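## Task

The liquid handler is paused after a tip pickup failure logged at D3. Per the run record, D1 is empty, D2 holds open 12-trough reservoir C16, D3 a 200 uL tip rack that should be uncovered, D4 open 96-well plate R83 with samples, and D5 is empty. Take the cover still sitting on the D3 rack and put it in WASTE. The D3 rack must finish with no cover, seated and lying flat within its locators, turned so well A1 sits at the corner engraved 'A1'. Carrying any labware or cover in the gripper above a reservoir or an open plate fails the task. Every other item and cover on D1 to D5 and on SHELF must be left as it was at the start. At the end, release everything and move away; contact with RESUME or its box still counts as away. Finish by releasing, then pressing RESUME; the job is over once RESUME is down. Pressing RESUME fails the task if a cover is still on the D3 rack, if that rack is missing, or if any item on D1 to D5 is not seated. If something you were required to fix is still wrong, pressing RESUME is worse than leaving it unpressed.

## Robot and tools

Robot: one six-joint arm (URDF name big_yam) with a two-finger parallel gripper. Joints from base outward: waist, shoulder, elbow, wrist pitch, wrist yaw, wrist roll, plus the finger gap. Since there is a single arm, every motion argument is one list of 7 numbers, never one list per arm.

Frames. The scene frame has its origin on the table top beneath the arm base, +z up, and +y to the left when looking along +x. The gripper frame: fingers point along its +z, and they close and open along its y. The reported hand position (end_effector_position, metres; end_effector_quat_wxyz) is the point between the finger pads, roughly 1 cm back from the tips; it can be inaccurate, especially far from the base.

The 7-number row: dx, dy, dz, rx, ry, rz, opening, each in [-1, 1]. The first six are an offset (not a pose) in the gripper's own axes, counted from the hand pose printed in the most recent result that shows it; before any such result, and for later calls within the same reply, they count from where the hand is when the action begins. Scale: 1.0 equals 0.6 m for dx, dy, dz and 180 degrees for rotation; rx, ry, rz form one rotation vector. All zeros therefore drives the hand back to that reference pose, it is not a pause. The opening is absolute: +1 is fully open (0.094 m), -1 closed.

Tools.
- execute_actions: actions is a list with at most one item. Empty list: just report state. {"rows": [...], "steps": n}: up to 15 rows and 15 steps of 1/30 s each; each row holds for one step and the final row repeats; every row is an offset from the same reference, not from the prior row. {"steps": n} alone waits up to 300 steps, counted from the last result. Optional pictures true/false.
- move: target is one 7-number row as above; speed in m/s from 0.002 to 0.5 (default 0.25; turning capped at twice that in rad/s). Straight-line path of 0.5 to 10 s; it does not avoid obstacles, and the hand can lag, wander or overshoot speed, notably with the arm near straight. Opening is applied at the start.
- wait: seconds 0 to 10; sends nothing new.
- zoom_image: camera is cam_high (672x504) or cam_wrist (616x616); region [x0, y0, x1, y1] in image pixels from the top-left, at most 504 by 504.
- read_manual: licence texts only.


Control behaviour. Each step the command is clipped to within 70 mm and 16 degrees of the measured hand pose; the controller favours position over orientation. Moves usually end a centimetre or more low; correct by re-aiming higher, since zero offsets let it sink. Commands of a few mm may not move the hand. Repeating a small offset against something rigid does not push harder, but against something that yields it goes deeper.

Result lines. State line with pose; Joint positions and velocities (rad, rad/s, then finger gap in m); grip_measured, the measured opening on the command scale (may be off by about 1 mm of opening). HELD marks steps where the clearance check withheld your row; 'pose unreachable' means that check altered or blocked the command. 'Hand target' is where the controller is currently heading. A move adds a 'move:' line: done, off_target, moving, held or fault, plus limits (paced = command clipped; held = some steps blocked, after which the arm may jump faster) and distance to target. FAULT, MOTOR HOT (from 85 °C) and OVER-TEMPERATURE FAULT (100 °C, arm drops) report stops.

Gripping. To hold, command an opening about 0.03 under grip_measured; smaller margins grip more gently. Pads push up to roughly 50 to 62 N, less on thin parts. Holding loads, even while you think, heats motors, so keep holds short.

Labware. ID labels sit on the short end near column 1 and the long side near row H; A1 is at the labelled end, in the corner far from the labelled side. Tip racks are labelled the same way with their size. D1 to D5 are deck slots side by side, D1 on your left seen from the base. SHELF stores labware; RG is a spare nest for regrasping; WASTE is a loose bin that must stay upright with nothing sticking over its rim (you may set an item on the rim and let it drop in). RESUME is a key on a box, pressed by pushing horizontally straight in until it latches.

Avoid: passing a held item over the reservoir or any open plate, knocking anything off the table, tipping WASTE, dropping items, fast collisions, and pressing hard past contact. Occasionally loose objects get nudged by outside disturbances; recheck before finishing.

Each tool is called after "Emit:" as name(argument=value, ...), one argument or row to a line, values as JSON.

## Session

Emit:
execute_actions(
  actions=[],
)

Scene clock: 0.00 s of 7200.00 s.
end_effector_position=(-0.1462, -0.8398, +0.2058) grip_measured=+1.000 end_effector_quat_wxyz=(+0.430, +0.561, +0.633, -0.315)
Joint positions: [-1.895  2.261  1.633  0.597 -0.512  0.194  0.094]
Joint velocities: [-0.015 -0.005 -0.002 -0.002  0.007  0.051  0.   ]
Motor temperatures (°C, as the motors report them): [23 24 23 22 23 20]
Hand target: -0.145, -0.848, +0.214; +0.435, +0.554, +0.633, -0.322
camera_calibration (this result's frames):
cam_wrist: T_world_to_cam=[[-0.978939, -0.186154, -0.0838099, -0.279755], [-0.124202, 0.868884, -0.479181, 0.81679], [0.162023, -0.45868, -0.873706, -0.0577479], [0, 0, 0, 1]] pos_world=[-0.163059, -0.788261, 0.317489]

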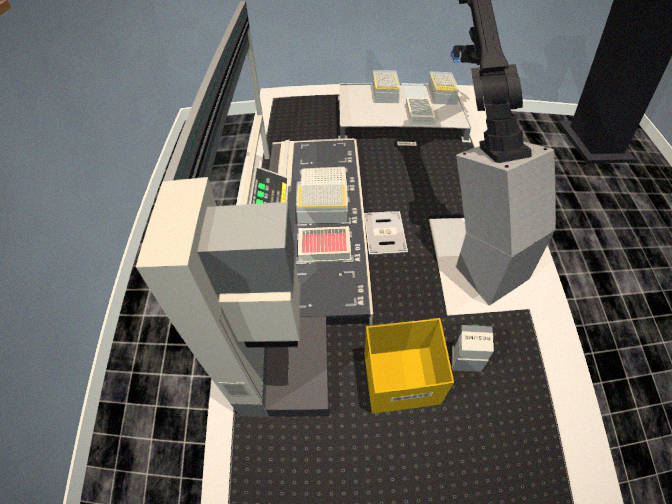

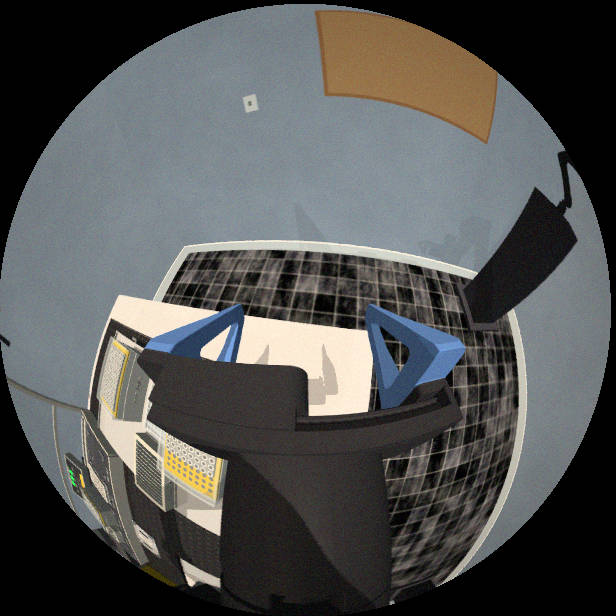

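Emit:
zoom_image(
  camera="cam_high",
  region=[250, 130, 410, 320],
)

Region (250, 130, 410, 320) of cam_high's 672x504 image, scaled by 2.653, with more detail than that image has; it fills the left 424 columns of this view, and the rest is white.

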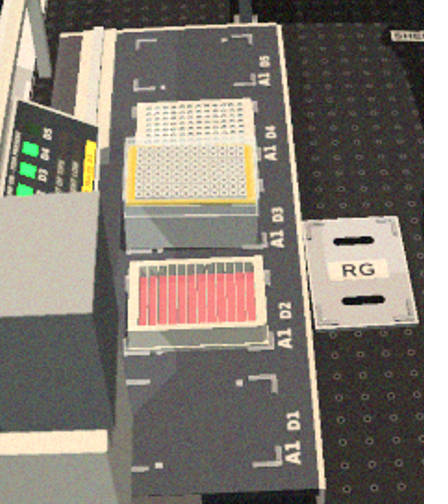

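Emit:
move(
  target=[-0.224,0.021,-0.108,0,0,0,1],
)

Scene clock: 15.17 s of 7200.00 s.
end_effector_position=(-0.1349, -0.8452, +0.3740) grip_measured=+1.000 end_effector_quat_wxyz=(+0.439, +0.549, +0.634, -0.323)
Joint positions: [-1.953  1.953  1.542  0.415 -0.575  0.194  0.094]
Joint velocities: [ 0.005  0.005 -0.007  0.007 -0.037  0.037  0.   ]
Motor temperatures (°C, as the motors report them): [23 27 25 23 23 20]
Hand target: -0.144, -0.838, +0.357; +0.430, +0.561, +0.633, -0.315
Off the commanded pose: 0.022 m, 2 deg.
After step 90, 10.90 s passed at rest.
move: off_target
camera_calibration (this result's frames):
cam_wrist: T_world_to_cam=[[-0.976686, -0.202273, -0.0719034, -0.273368], [-0.13914, 0.851536, -0.505496, 0.896642], [0.163476, -0.483706, -0.859828, 0.0587413], [0, 0, 0, 1]] pos_world=[-0.151839, -0.790405, 0.4841]

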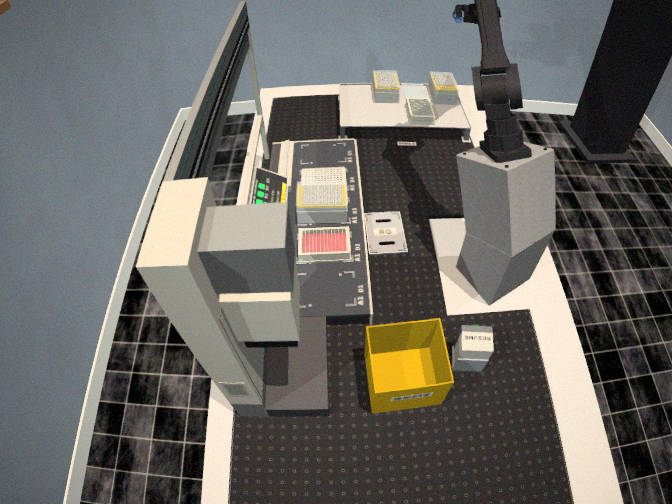

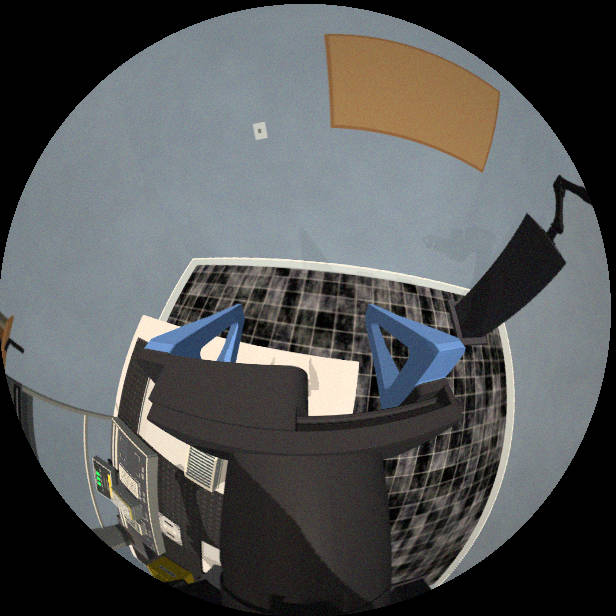

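Emit:
move(
  target=[0.508,0.777,-0.623,-0.232,0.317,-0.413,1],
)

Scene clock: 21.93 s of 7200.00 s.
end_effector_position=(+0.2480, -0.3017, +0.2770) grip_measured=+1.000 end_effector_quat_wxyz=(-0.002, -0.011, +1.000, -0.014)
Joint positions: [-0.877  1.219  0.677 -0.588  0.127 -0.871  0.094]
Joint velocities: [-0.005 -0.015  0.007  0.002  0.007  0.007  0.   ]
Motor temperatures (°C, as the motors report them): [23 27 25 23 23 20]
Hand target: +0.248, -0.301, +0.274; -0.008, -0.005, +1.000, -0.008
Off the commanded pose: 0.007 m, 1 deg.
move: done
camera_calibration (this result's frames):
cam_wrist: T_world_to_cam=[[0.0285722, -0.999483, 0.014726, -0.310222], [-0.810181, -0.0145267, 0.586, 0.0408778], [-0.585483, -0.028674, -0.810177, 0.484838], [0, 0, 0, 1]] pos_world=[0.325846, -0.295566, 0.373418]

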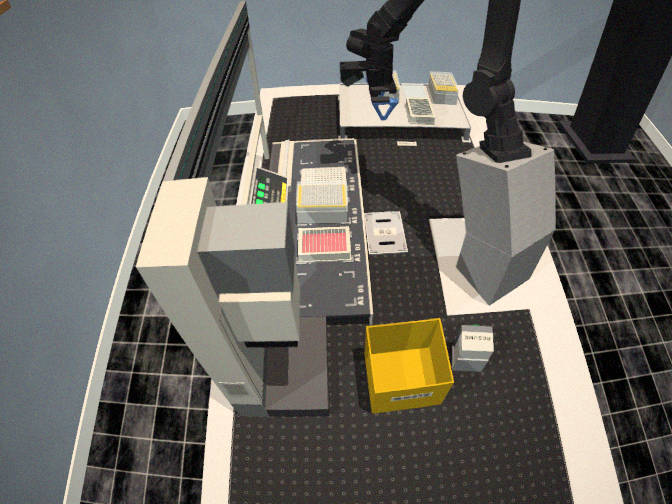

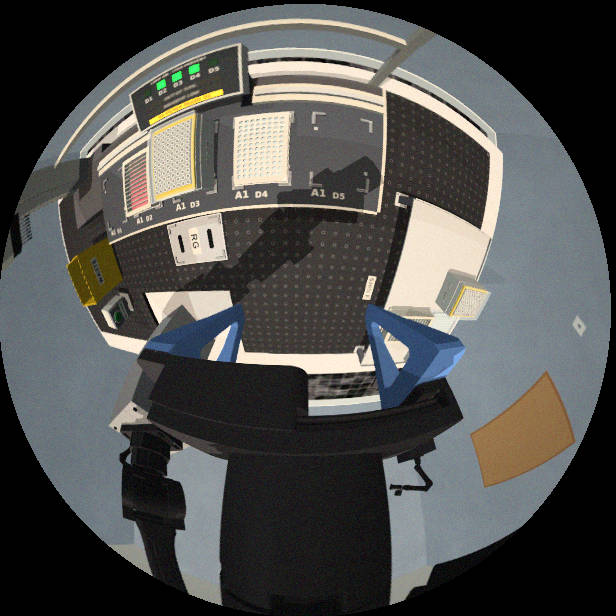

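Emit:
zoom_image(
  camera="cam_wrist",
  region=[110, 90, 310, 240],
)

Emit:
move(
  target=[-0.265,0.325,0.1,0,0,0,1],
)

Region (110, 90, 310, 240) of cam_wrist's 616x616 image, scaled by 2.520, with more detail than that image has; it fills the top 378 rows of this view, and the rest is white.

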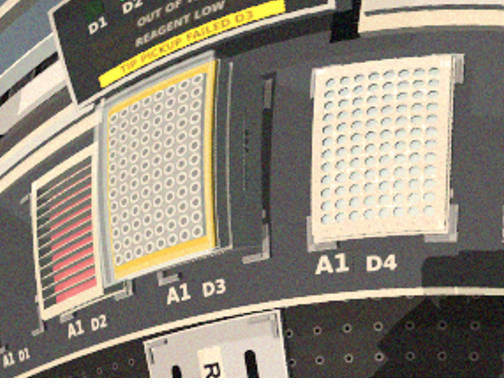

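Scene clock: 29.03 s of 7200.00 s.
end_effector_position=(+0.3877, -0.0996, +0.2073) grip_measured=+1.000 end_effector_quat_wxyz=(-0.015, -0.021, +1.000, -0.007)
Joint positions: [-0.224  1.65   0.771 -0.441  0.359 -0.251  0.094]
Joint velocities: [-0.005 -0.005  0.002 -0.002  0.022  0.081  0.   ]
Motor temperatures (°C, as the motors report them): [23 27 25 23 23 20]
Hand target: +0.401, -0.102, +0.208; -0.005, -0.011, +1.000, -0.011
Off the commanded pose: 0.016 m, 2 deg.
After step 90, 2.47 s passed at rest.
move: off_target
camera_calibration (this result's frames):
cam_wrist: T_world_to_cam=[[0.0471912, -0.998886, 0.000679758, -0.115503], [-0.793902, -0.0370939, 0.606914, 0.184997], [-0.606212, -0.0291806, -0.794767, 0.520805], [0, 0, 0, 1]] pos_world=[0.468039, -0.0933151, 0.30172]

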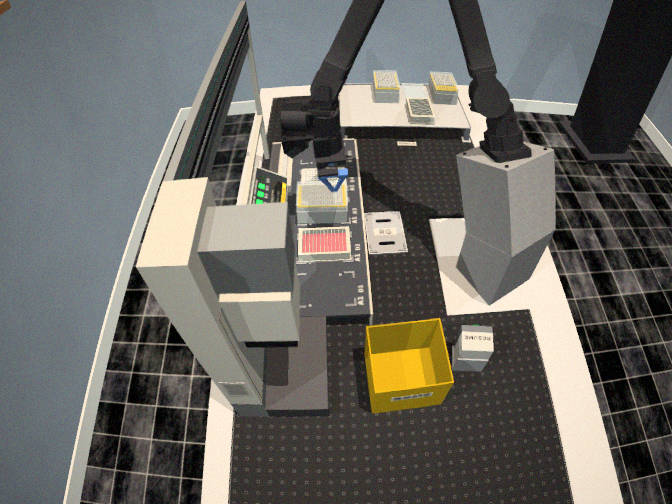

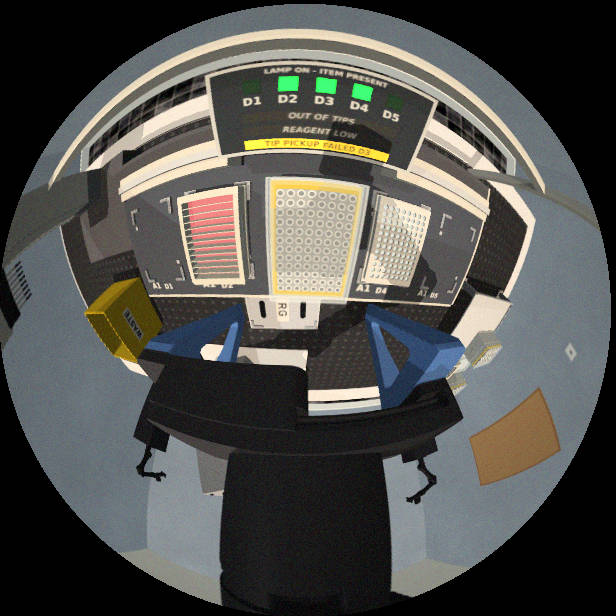

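Emit:
move(
  target=[-0.035,-0.012,0.085,-0.004,-0.01,0.013,1],
  speed=0.06,
)

Emit:
zoom_image(
  camera="cam_high",
  region=[270, 130, 390, 250],
)

Scene clock: 37.47 s of 7200.00 s.
end_effector_position=(+0.3989, -0.1000, +0.1609) grip_measured=+1.000 end_effector_quat_wxyz=(-0.005, -0.004, +1.000, +0.002)
Joint positions: [-0.267  1.785  0.804 -0.307  0.326 -0.266  0.094]
Joint velocities: [-0.005 -0.005  0.012 -0.002  0.037 -0.081  0.   ]
Motor temperatures (°C, as the motors report them): [23 26 25 23 23 20]
Hand target: +0.408, -0.107, +0.156; +0.001, -0.000, +1.000, -0.001
Off the commanded pose: 0.012 m, 1 deg.
After step 90, 4.20 s passed at rest.
move: off_target
camera_calibration (this result's frames):
cam_wrist: T_world_to_cam=[[0.0130501, -0.999785, -0.016131, -0.10016], [-0.807286, -0.0200538, 0.589819, 0.231782], [-0.590016, 0.00532514, -0.807374, 0.489738], [0, 0, 0, 1]] pos_world=[0.477375, -0.0980981, 0.257077]

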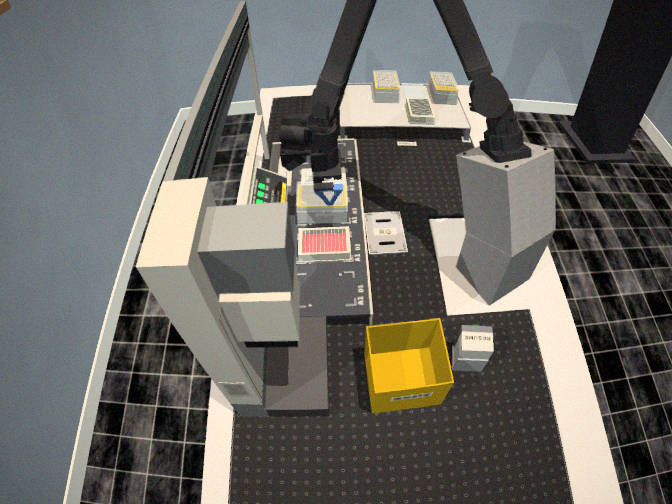

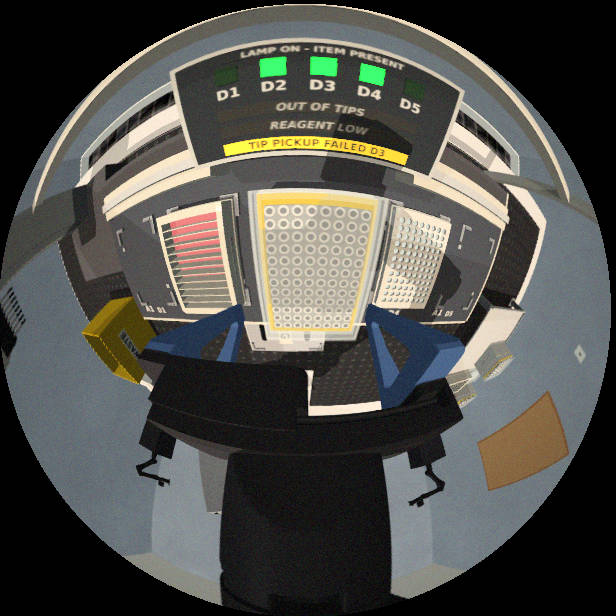

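Region (270, 130, 390, 250) of cam_high's 672x504 image, scaled by 4.200, with more detail than that image has.

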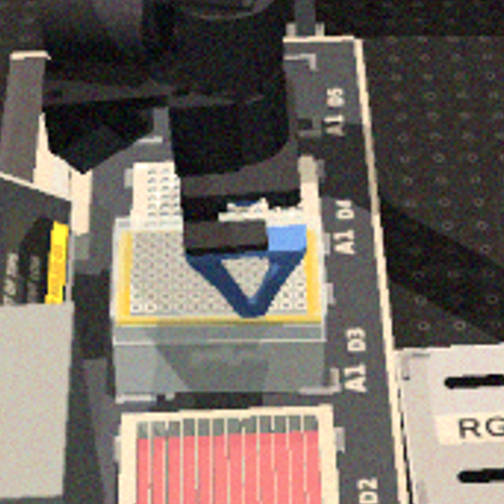

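Emit:
move(
  target=[-0.035,-0.022,0,0,0,0,1],
  speed=0.04,
)

Emit:
zoom_image(
  camera="cam_high",
  region=[270, 130, 390, 250],
)

Scene clock: 43.33 s of 7200.00 s.
end_effector_position=(+0.4167, -0.1062, +0.1660) grip_measured=+1.000 end_effector_quat_wxyz=(+0.000, -0.004, +1.000, +0.001)
Joint positions: [-0.267  1.785  0.849 -0.342  0.323 -0.27   0.094]
Joint velocities: [-0.005 -0.005 -0.002 -0.002 -0.081  0.037  0.   ]
Motor temperatures (°C, as the motors report them): [23 26 25 23 23 20]
Hand target: +0.420, -0.113, +0.161; -0.004, -0.004, +1.000, +0.001
Off the commanded pose: 0.009 m, 1 deg.
After step 90, 1.93 s passed at rest.
move: done
camera_calibration (this result's frames):
cam_wrist: T_world_to_cam=[[0.0137143, -0.999783, -0.0156941, -0.106809], [-0.813148, -0.0202855, 0.581704, 0.24676], [-0.581896, 0.00478397, -0.813249, 0.501916], [0, 0, 0, 1]] pos_world=[0.49418, -0.104182, 0.262965]

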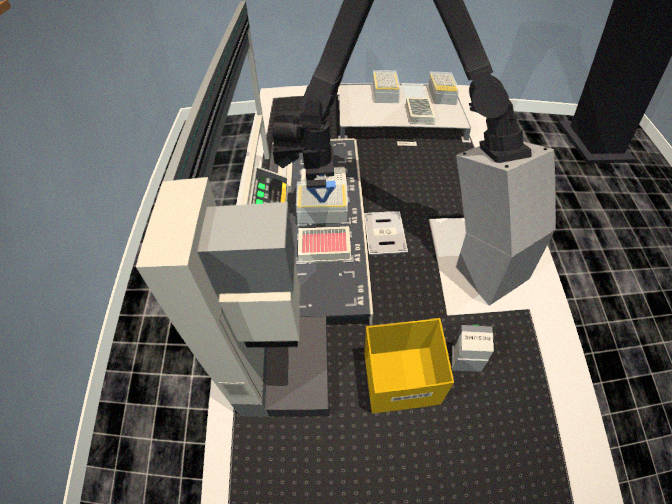

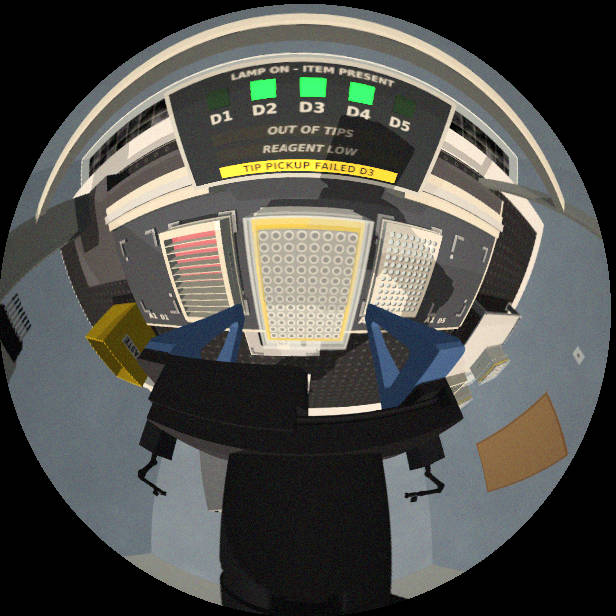

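Region (270, 130, 390, 250) of cam_high's 672x504 image, scaled by 4.200, with more detail than that image has.

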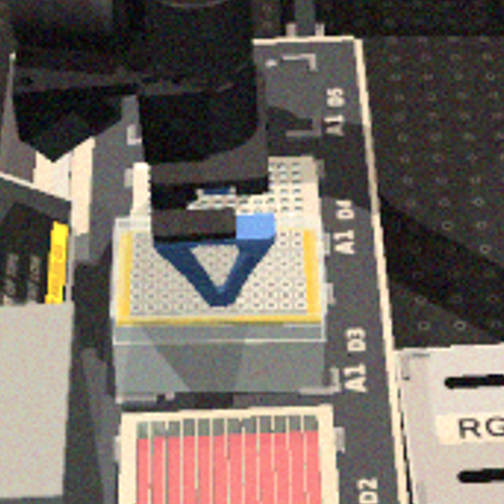

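Emit:
move(
  target=[0.004,0,0.07,0,0,0,1],
  speed=0.025,
)

Emit:
zoom_image(
  camera="cam_high",
  region=[270, 130, 390, 250],
)

Scene clock: 48.43 s of 7200.00 s.
end_effector_position=(+0.4205, -0.1094, +0.1477) grip_measured=+1.000 end_effector_quat_wxyz=(+0.013, +0.003, +1.000, -0.008)
Joint positions: [-0.281  1.832  0.849 -0.258  0.331 -0.281  0.094]
Joint velocities: [-0.005  0.015  0.007  0.002 -0.022  0.037  0.   ]
Motor temperatures (°C, as the motors report them): [23 26 24 23 23 20]
Hand target: +0.413, -0.107, +0.125; +0.000, -0.004, +1.000, +0.001
Off the commanded pose: 0.025 m, 2 deg.
After step 90, 0.17 s passed at rest.
move: off_target
camera_calibration (this result's frames):
cam_wrist: T_world_to_cam=[[0.000351631, -0.999992, 0.00404079, -0.107728], [-0.828167, 0.00197358, 0.560477, 0.272342], [-0.560481, -0.00354353, -0.82816, 0.481521], [0, 0, 0, 1]] pos_world=[0.495466, -0.106558, 0.24657]

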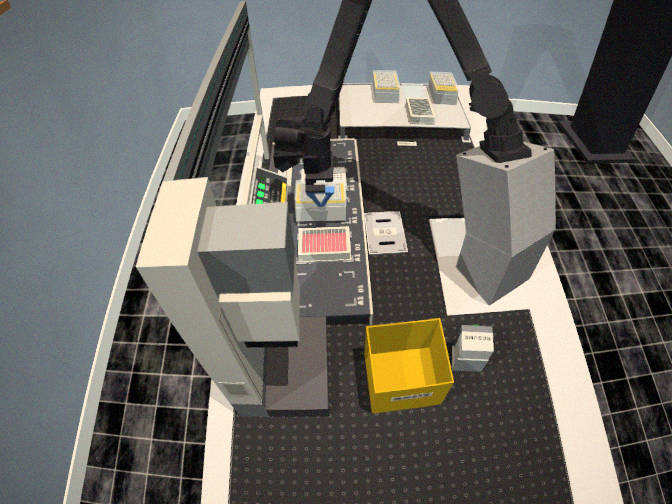

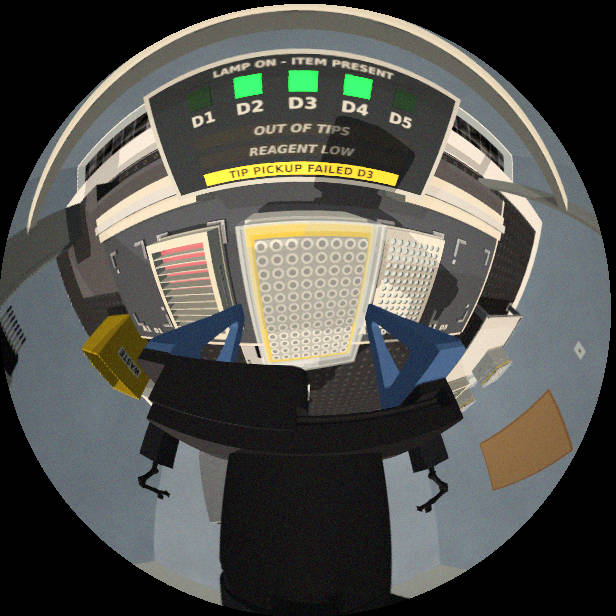

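Region (270, 130, 390, 250) of cam_high's 672x504 image, scaled by 4.200, with more detail than that image has.

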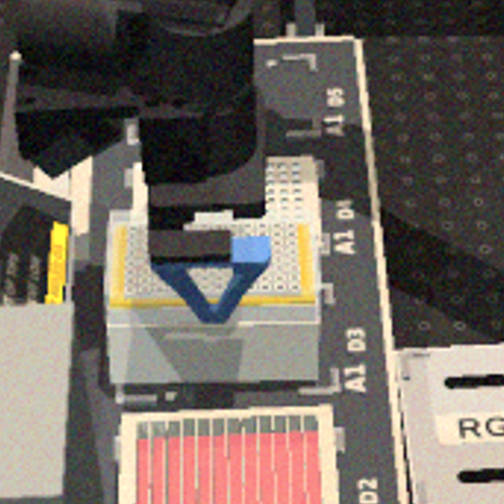

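Emit:
move(
  target=[0.02,0,-0.06,-0.005,-0.008,0.002,1],
  speed=0.03,
)

Emit:
zoom_image(
  camera="cam_high",
  region=[270, 130, 390, 250],
)

Scene clock: 52.57 s of 7200.00 s.
end_effector_position=(+0.4086, -0.1135, +0.1772) grip_measured=+1.000 end_effector_quat_wxyz=(+0.025, +0.006, +1.000, -0.004)
Joint positions: [-0.281  1.727  0.789 -0.283  0.315 -0.281  0.094]
Joint velocities: [-0.015  0.005 -0.012 -0.002  0.051 -0.007  0.   ]
Motor temperatures (°C, as the motors report them): [23 26 24 23 23 21]
Hand target: +0.407, -0.108, +0.183; +0.026, +0.006, +1.000, -0.000
Off the commanded pose: 0.008 m, 0 deg.
move: done
camera_calibration (this result's frames):
cam_wrist: T_world_to_cam=[[-0.00565984, -0.999967, -0.00587258, -0.107683], [-0.840597, 0.00157676, 0.541658, 0.254383], [-0.541631, 0.00800217, -0.840578, 0.495066], [0, 0, 0, 1]] pos_world=[0.481368, -0.112042, 0.27772]

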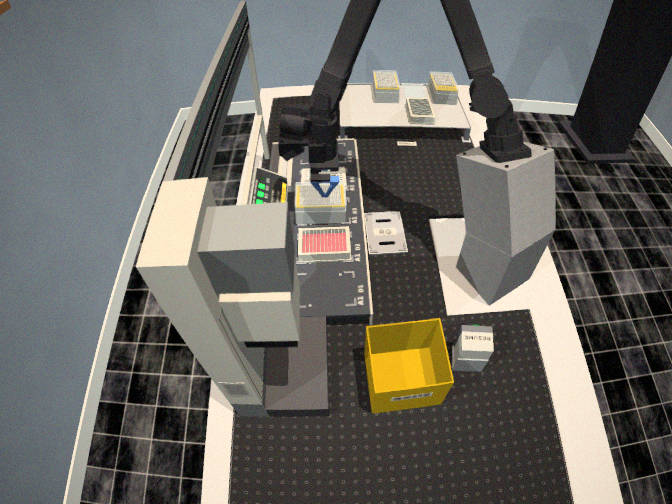

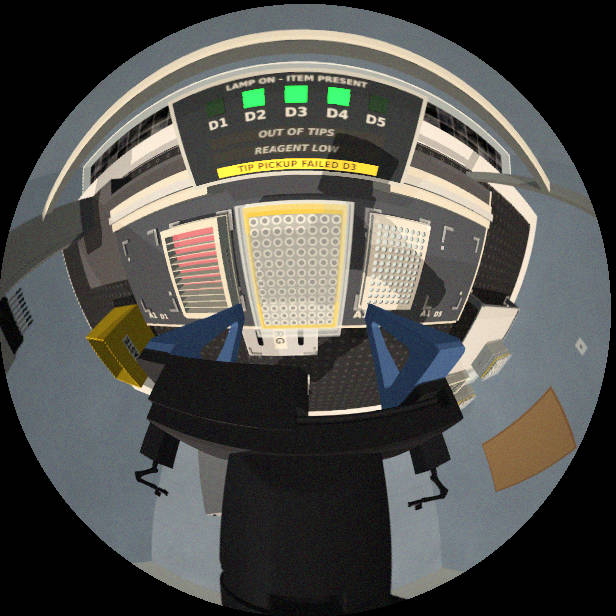

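Region (270, 130, 390, 250) of cam_high's 672x504 image, scaled by 4.200, with more detail than that image has.

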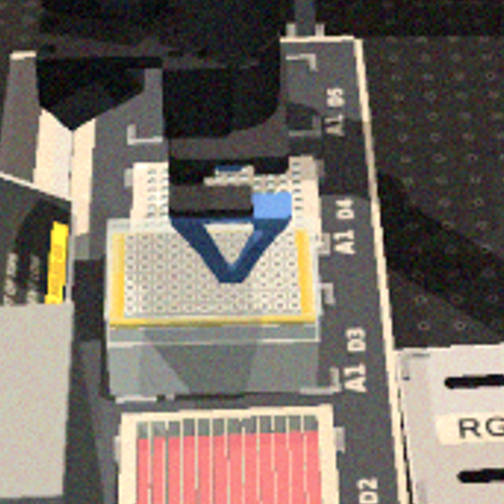

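Emit:
move(
  target=[-0.012,0.016,0.025,-0.003,0.016,-0.004,1],
  speed=0.03,
)

Scene clock: 57.03 s of 7200.00 s.
end_effector_position=(+0.4078, -0.1099, +0.1644) grip_measured=+1.000 end_effector_quat_wxyz=(+0.000, +0.002, +1.000, -0.000)
Joint positions: [-0.281  1.776  0.826 -0.323  0.322 -0.272  0.094]
Joint velocities: [ 0.005 -0.005 -0.022 -0.017  0.051 -0.007  0.   ]
Motor temperatures (°C, as the motors report them): [23 26 24 23 23 21]
Hand target: +0.416, -0.104, +0.163; -0.000, +0.000, +1.000, +0.001
Off the commanded pose: 0.011 m, 0 deg.
After step 90, 0.37 s passed at rest.
move: off_target
camera_calibration (this result's frames):
cam_wrist: T_world_to_cam=[[0.00208186, -0.999919, -0.0125424, -0.106277], [-0.812907, -0.00899681, 0.582325, 0.241489], [-0.58239, 0.00898345, -0.81286, 0.496062], [0, 0, 0, 1]] pos_world=[0.485431, -0.108552, 0.261271]

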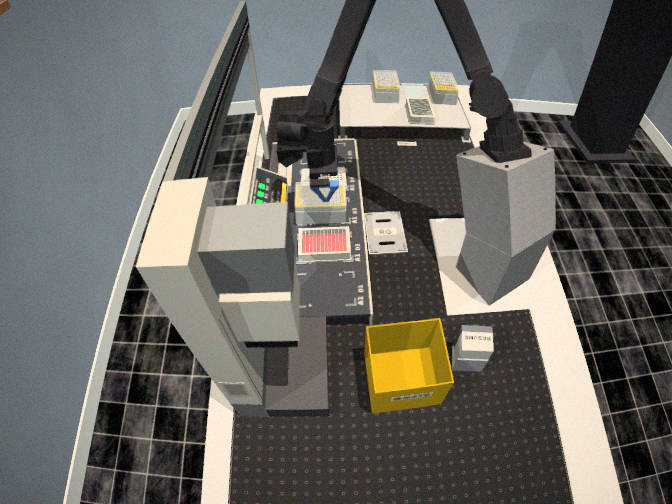

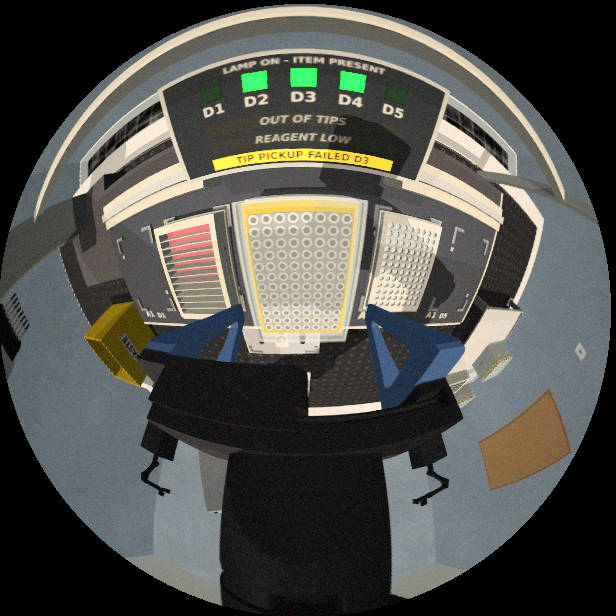

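Emit:
move(
  target=[-0.008,0.01,0.012,0,0,0,1],
  speed=0.02,
)

Scene clock: 60.00 s of 7200.00 s.
end_effector_position=(+0.4049, -0.1079, +0.1606) grip_measured=+1.000 end_effector_quat_wxyz=(-0.005, +0.001, +1.000, +0.001)
Joint positions: [-0.281  1.787  0.826 -0.323  0.323 -0.272  0.094]
Joint velocities: [ 0.005 -0.015  0.007  0.012 -0.022  0.066  0.   ]
Motor temperatures (°C, as the motors report them): [23 26 24 23 23 21]
Hand target: +0.412, -0.104, +0.157; -0.000, +0.002, +1.000, -0.000
Off the commanded pose: 0.009 m, 1 deg.
move: done
camera_calibration (this result's frames):
cam_wrist: T_world_to_cam=[[0.00479932, -0.999879, -0.0148004, -0.105024], [-0.806627, -0.0126187, 0.590926, 0.236967], [-0.591041, 0.00910237, -0.80659, 0.493726], [0, 0, 0, 1]] pos_world=[0.483461, -0.106515, 0.25665]

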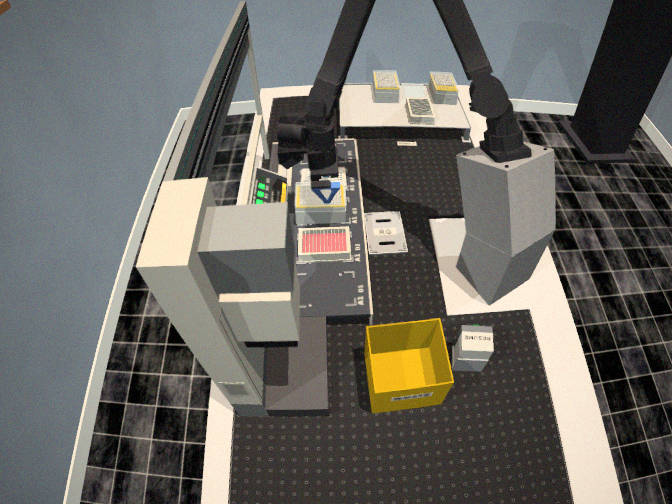

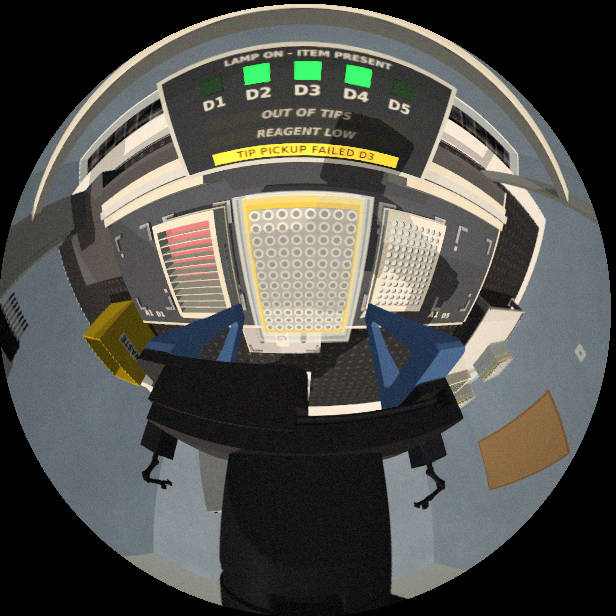

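Centred (233–375). Descend.

Emit:
move(
  target=[-0.02,0.003,0.06,0,0,0,1],
  speed=0.02,
)

Emit:
zoom_image(
  camera="cam_high",
  region=[270, 130, 390, 250],
)

Scene clock: 67.30 s of 7200.00 s.
end_effector_position=(+0.4109, -0.1030, +0.1328) grip_measured=+1.000 end_effector_quat_wxyz=(-0.007, +0.001, +1.000, -0.000)
Joint positions: [-0.286  1.875  0.86  -0.271  0.325 -0.275  0.094]
Joint velocities: [ 0.005  0.005  0.002 -0.007 -0.037 -0.037  0.   ]
Motor temperatures (°C, as the motors report them): [23 26 24 23 23 21]
Hand target: +0.416, -0.107, +0.125; -0.005, +0.001, +1.000, +0.001
Off the commanded pose: 0.011 m, 0 deg.
After step 90, 2.13 s passed at rest.
move: off_target
camera_calibration (this result's frames):
cam_wrist: T_world_to_cam=[[0.00444962, -0.999906, -0.0129342, -0.100649], [-0.803975, -0.0112686, 0.594557, 0.25687], [-0.594647, 0.00775323, -0.80395, 0.475816], [0, 0, 0, 1]] pos_world=[0.489907, -0.101434, 0.228507]

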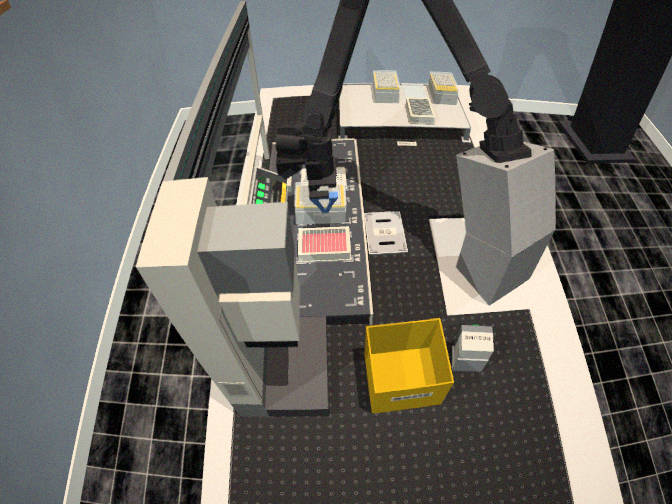

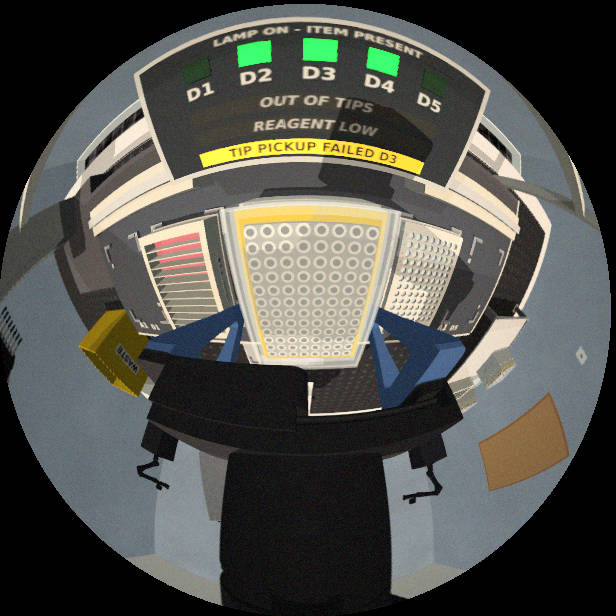

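Region (270, 130, 390, 250) of cam_high's 672x504 image, scaled by 4.200, with more detail than that image has.

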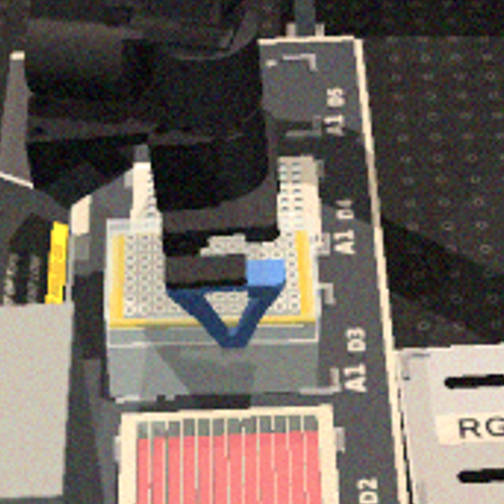

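Straddled. Grip and lift.

Emit:
move(
  target=[0,0,-0.005,0,0,0,0.75],
  speed=0.02,
)

Emit:
move(
  target=[0,0,-0.14,0,0,0,0.75],
  speed=0.05,
)

Emit:
zoom_image(
  camera="cam_high",
  region=[270, 110, 390, 250],
)

Scene clock: 71.13 s of 7200.00 s.
end_effector_position=(+0.4108, -0.1053, +0.1332) grip_measured=+0.831 end_effector_quat_wxyz=(-0.008, +0.001, +1.000, -0.005)
Joint positions: [-0.287  1.874  0.86  -0.271  0.335 -0.275  0.086]
Joint velocities: [ 0.005 -0.005  0.007 -0.002  0.037 -0.022 -0.   ]
Motor temperatures (°C, as the motors report them): [23 26 24 23 23 21]
Hand target: +0.411, -0.103, +0.136; -0.008, +0.001, +1.000, +0.000
Off the commanded pose: 0.003 m, 1 deg.
After step 90, 0.13 s passed at rest.
move: done
camera_calibration (this result's frames):
cam_wrist: T_world_to_cam=[[0.00340038, -0.99999, -0.00284759, -0.10383], [-0.803026, -0.00442759, 0.595928, 0.256744], [-0.595935, 0.000260309, -0.803033, 0.475698], [0, 0, 0, 1]] pos_world=[0.49001, -0.102816, 0.228704]

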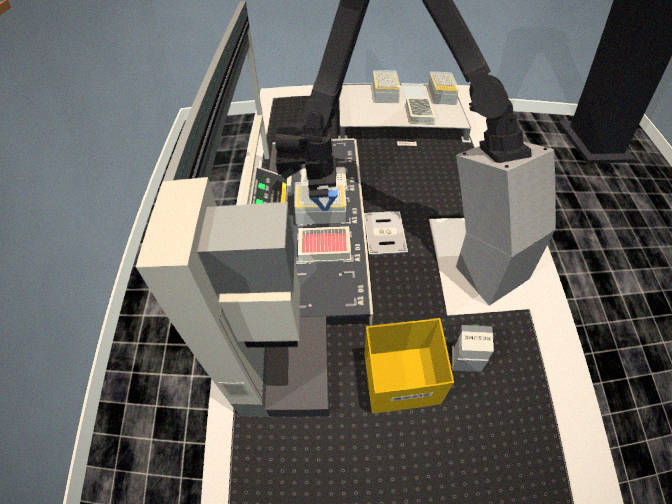

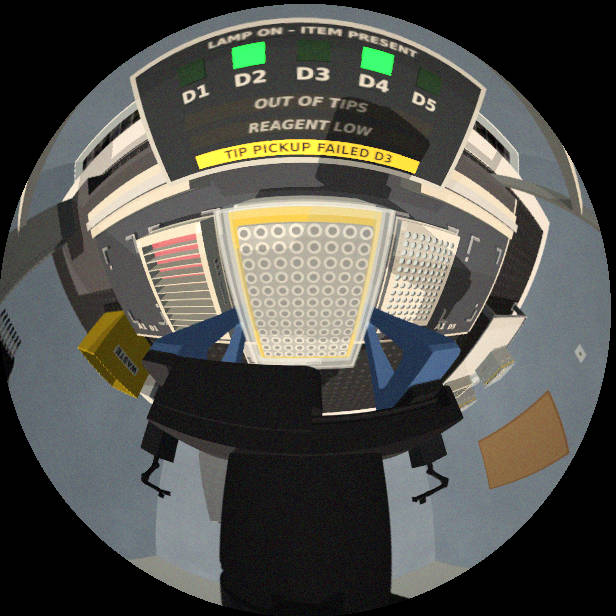

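Scene clock: 73.13 s of 7200.00 s.
end_effector_position=(+0.4141, -0.1084, +0.2120) grip_measured=+0.831 end_effector_quat_wxyz=(-0.009, +0.002, +1.000, -0.006)
Joint positions: [-0.23   1.667  0.844 -0.484  0.351 -0.215  0.086]
Joint velocities: [-0.005 -0.005 -0.017  0.002  0.037  0.007 -0.001]
Motor temperatures (°C, as the motors report them): [23 26 24 23 23 21]
Hand target: +0.412, -0.103, +0.218; -0.009, +0.001, +1.000, -0.005
Off the commanded pose: 0.007 m, 0 deg.
move: done
camera_calibration (this result's frames):
cam_wrist: T_world_to_cam=[[0.0013144, -0.999997, -0.00184317, -0.106141], [-0.802067, -0.00215504, 0.59723, 0.211957], [-0.597233, 0.000693349, -0.802068, 0.541301], [0, 0, 0, 1]] pos_world=[0.493425, -0.10606, 0.307377]

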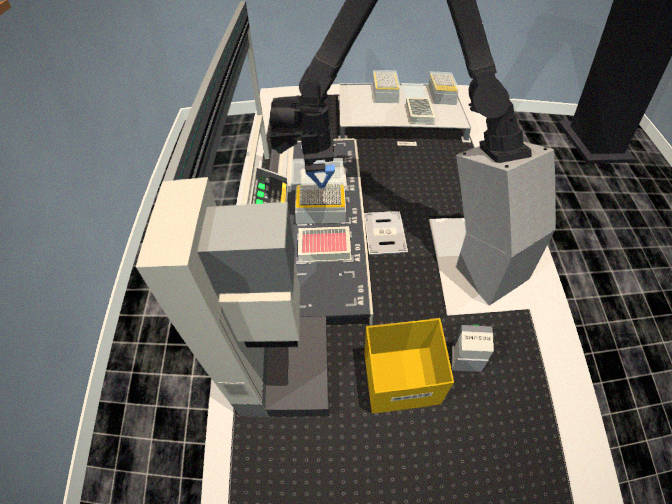

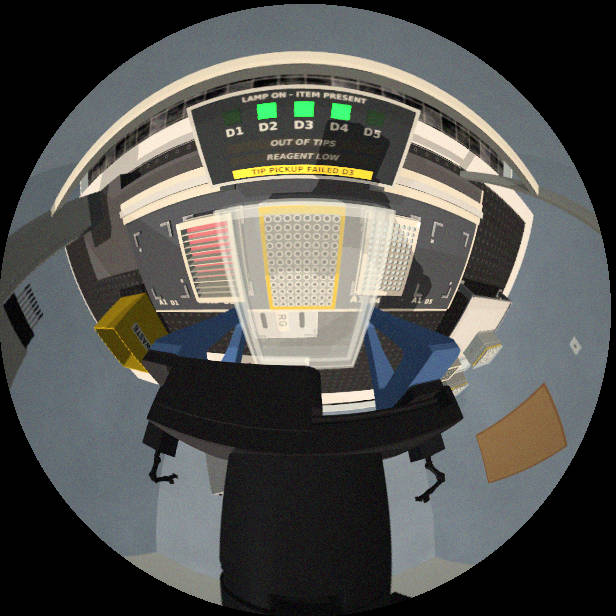

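Region (270, 110, 390, 250) of cam_high's 672x504 image, scaled by 3.600, with more detail than that image has; it fills the left 432 columns of this view, and the rest is white.

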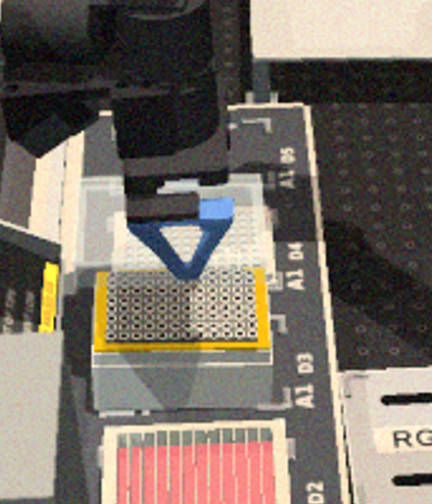

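Emit:
move(
  target=[0.29,0,-0.05,0,0,0,0.75],
  speed=0.15,
)

Emit:
move(
  target=[-0.03,0.75,0,0,0,0,0.75],
  speed=0.15,
)

Scene clock: 77.70 s of 7200.00 s.
end_effector_position=(+0.2404, -0.1046, +0.2441) grip_measured=+0.831 end_effector_quat_wxyz=(-0.013, +0.002, +1.000, -0.004)
Joint positions: [-0.327  1.265  0.37  -0.388  0.324 -0.312  0.086]
Joint velocities: [ 0.005 -0.005 -0.022  0.022 -0.007 -0.051 -0.001]
Motor temperatures (°C, as the motors report them): [23 26 24 23 23 21]
Hand target: +0.241, -0.108, +0.245; -0.009, +0.002, +1.000, -0.006
Off the commanded pose: 0.003 m, 1 deg.
After step 90, 0.03 s passed at rest.
move: done
camera_calibration (this result's frames):
cam_wrist: T_world_to_cam=[[0.00204205, -0.999983, -0.00545867, -0.101314], [-0.796937, -0.00492474, 0.604043, 0.0503035], [-0.604059, 0.00311673, -0.796933, 0.464011], [0, 0, 0, 1]] pos_world=[0.320586, -0.102511, 0.338847]

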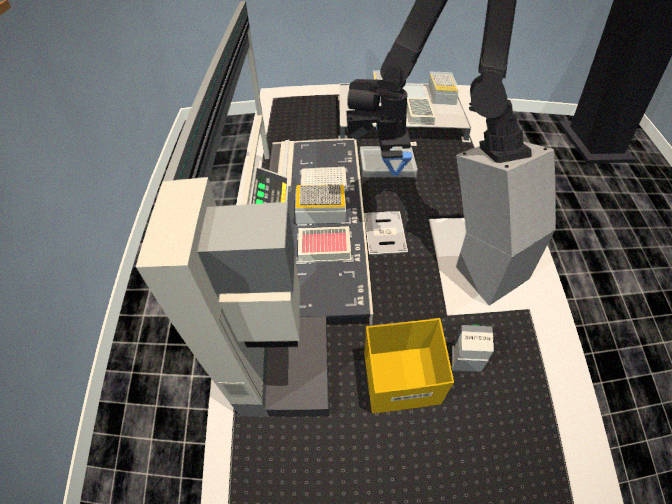

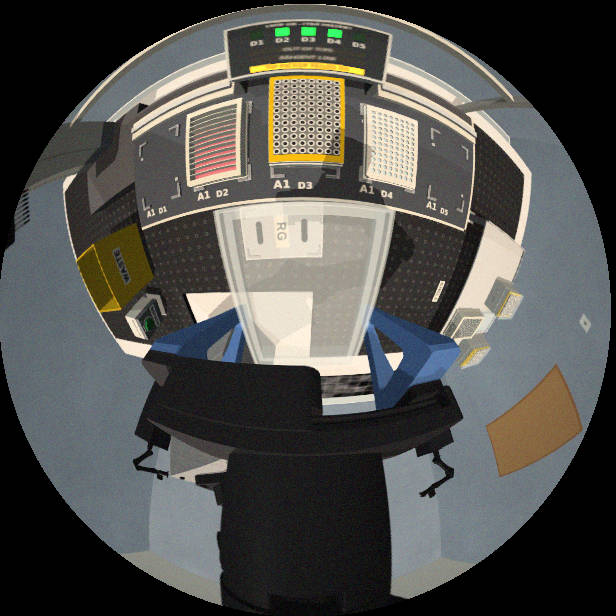

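Scene clock: 81.07 s of 7200.00 s.
end_effector_position=(+0.2499, +0.3386, +0.2366) grip_measured=+0.831 end_effector_quat_wxyz=(-0.024, -0.002, +1.000, -0.006)
Joint positions: [ 0.884  2.196  1.026 -0.637  0.358  0.987  0.086]
Joint velocities: [ 0.005  0.005 -0.002 -0.002 -0.066 -0.007  0.001]
Motor temperatures (°C, as the motors report them): [23 26 24 23 23 21]
Hand target: +0.253, +0.350, +0.238; -0.021, +0.002, +1.000, -0.004
Off the commanded pose: 0.013 m, 1 deg.
move: off_target
camera_calibration (this result's frames):
cam_wrist: T_world_to_cam=[[0.00899507, -0.999959, -0.000912219, 0.338946], [-0.784035, -0.00761895, 0.620669, 0.0583078], [-0.620651, -0.00486775, -0.784072, 0.466172], [0, 0, 0, 1]] pos_world=[0.331996, 0.341646, 0.329631]

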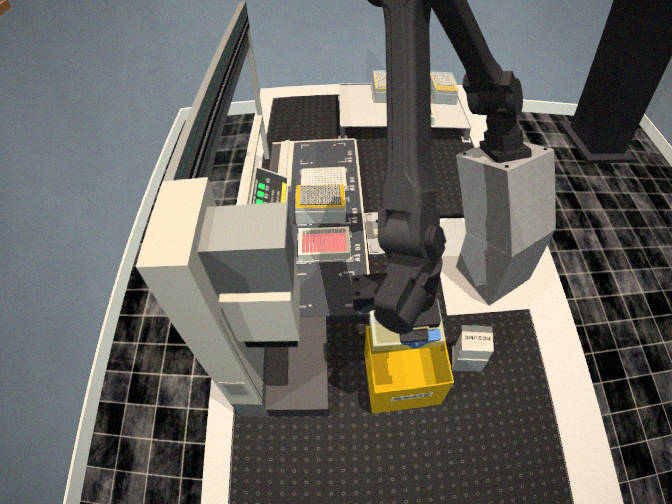

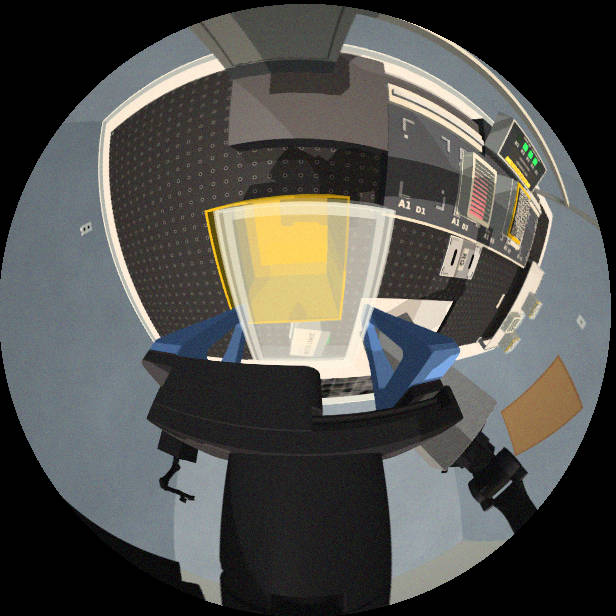

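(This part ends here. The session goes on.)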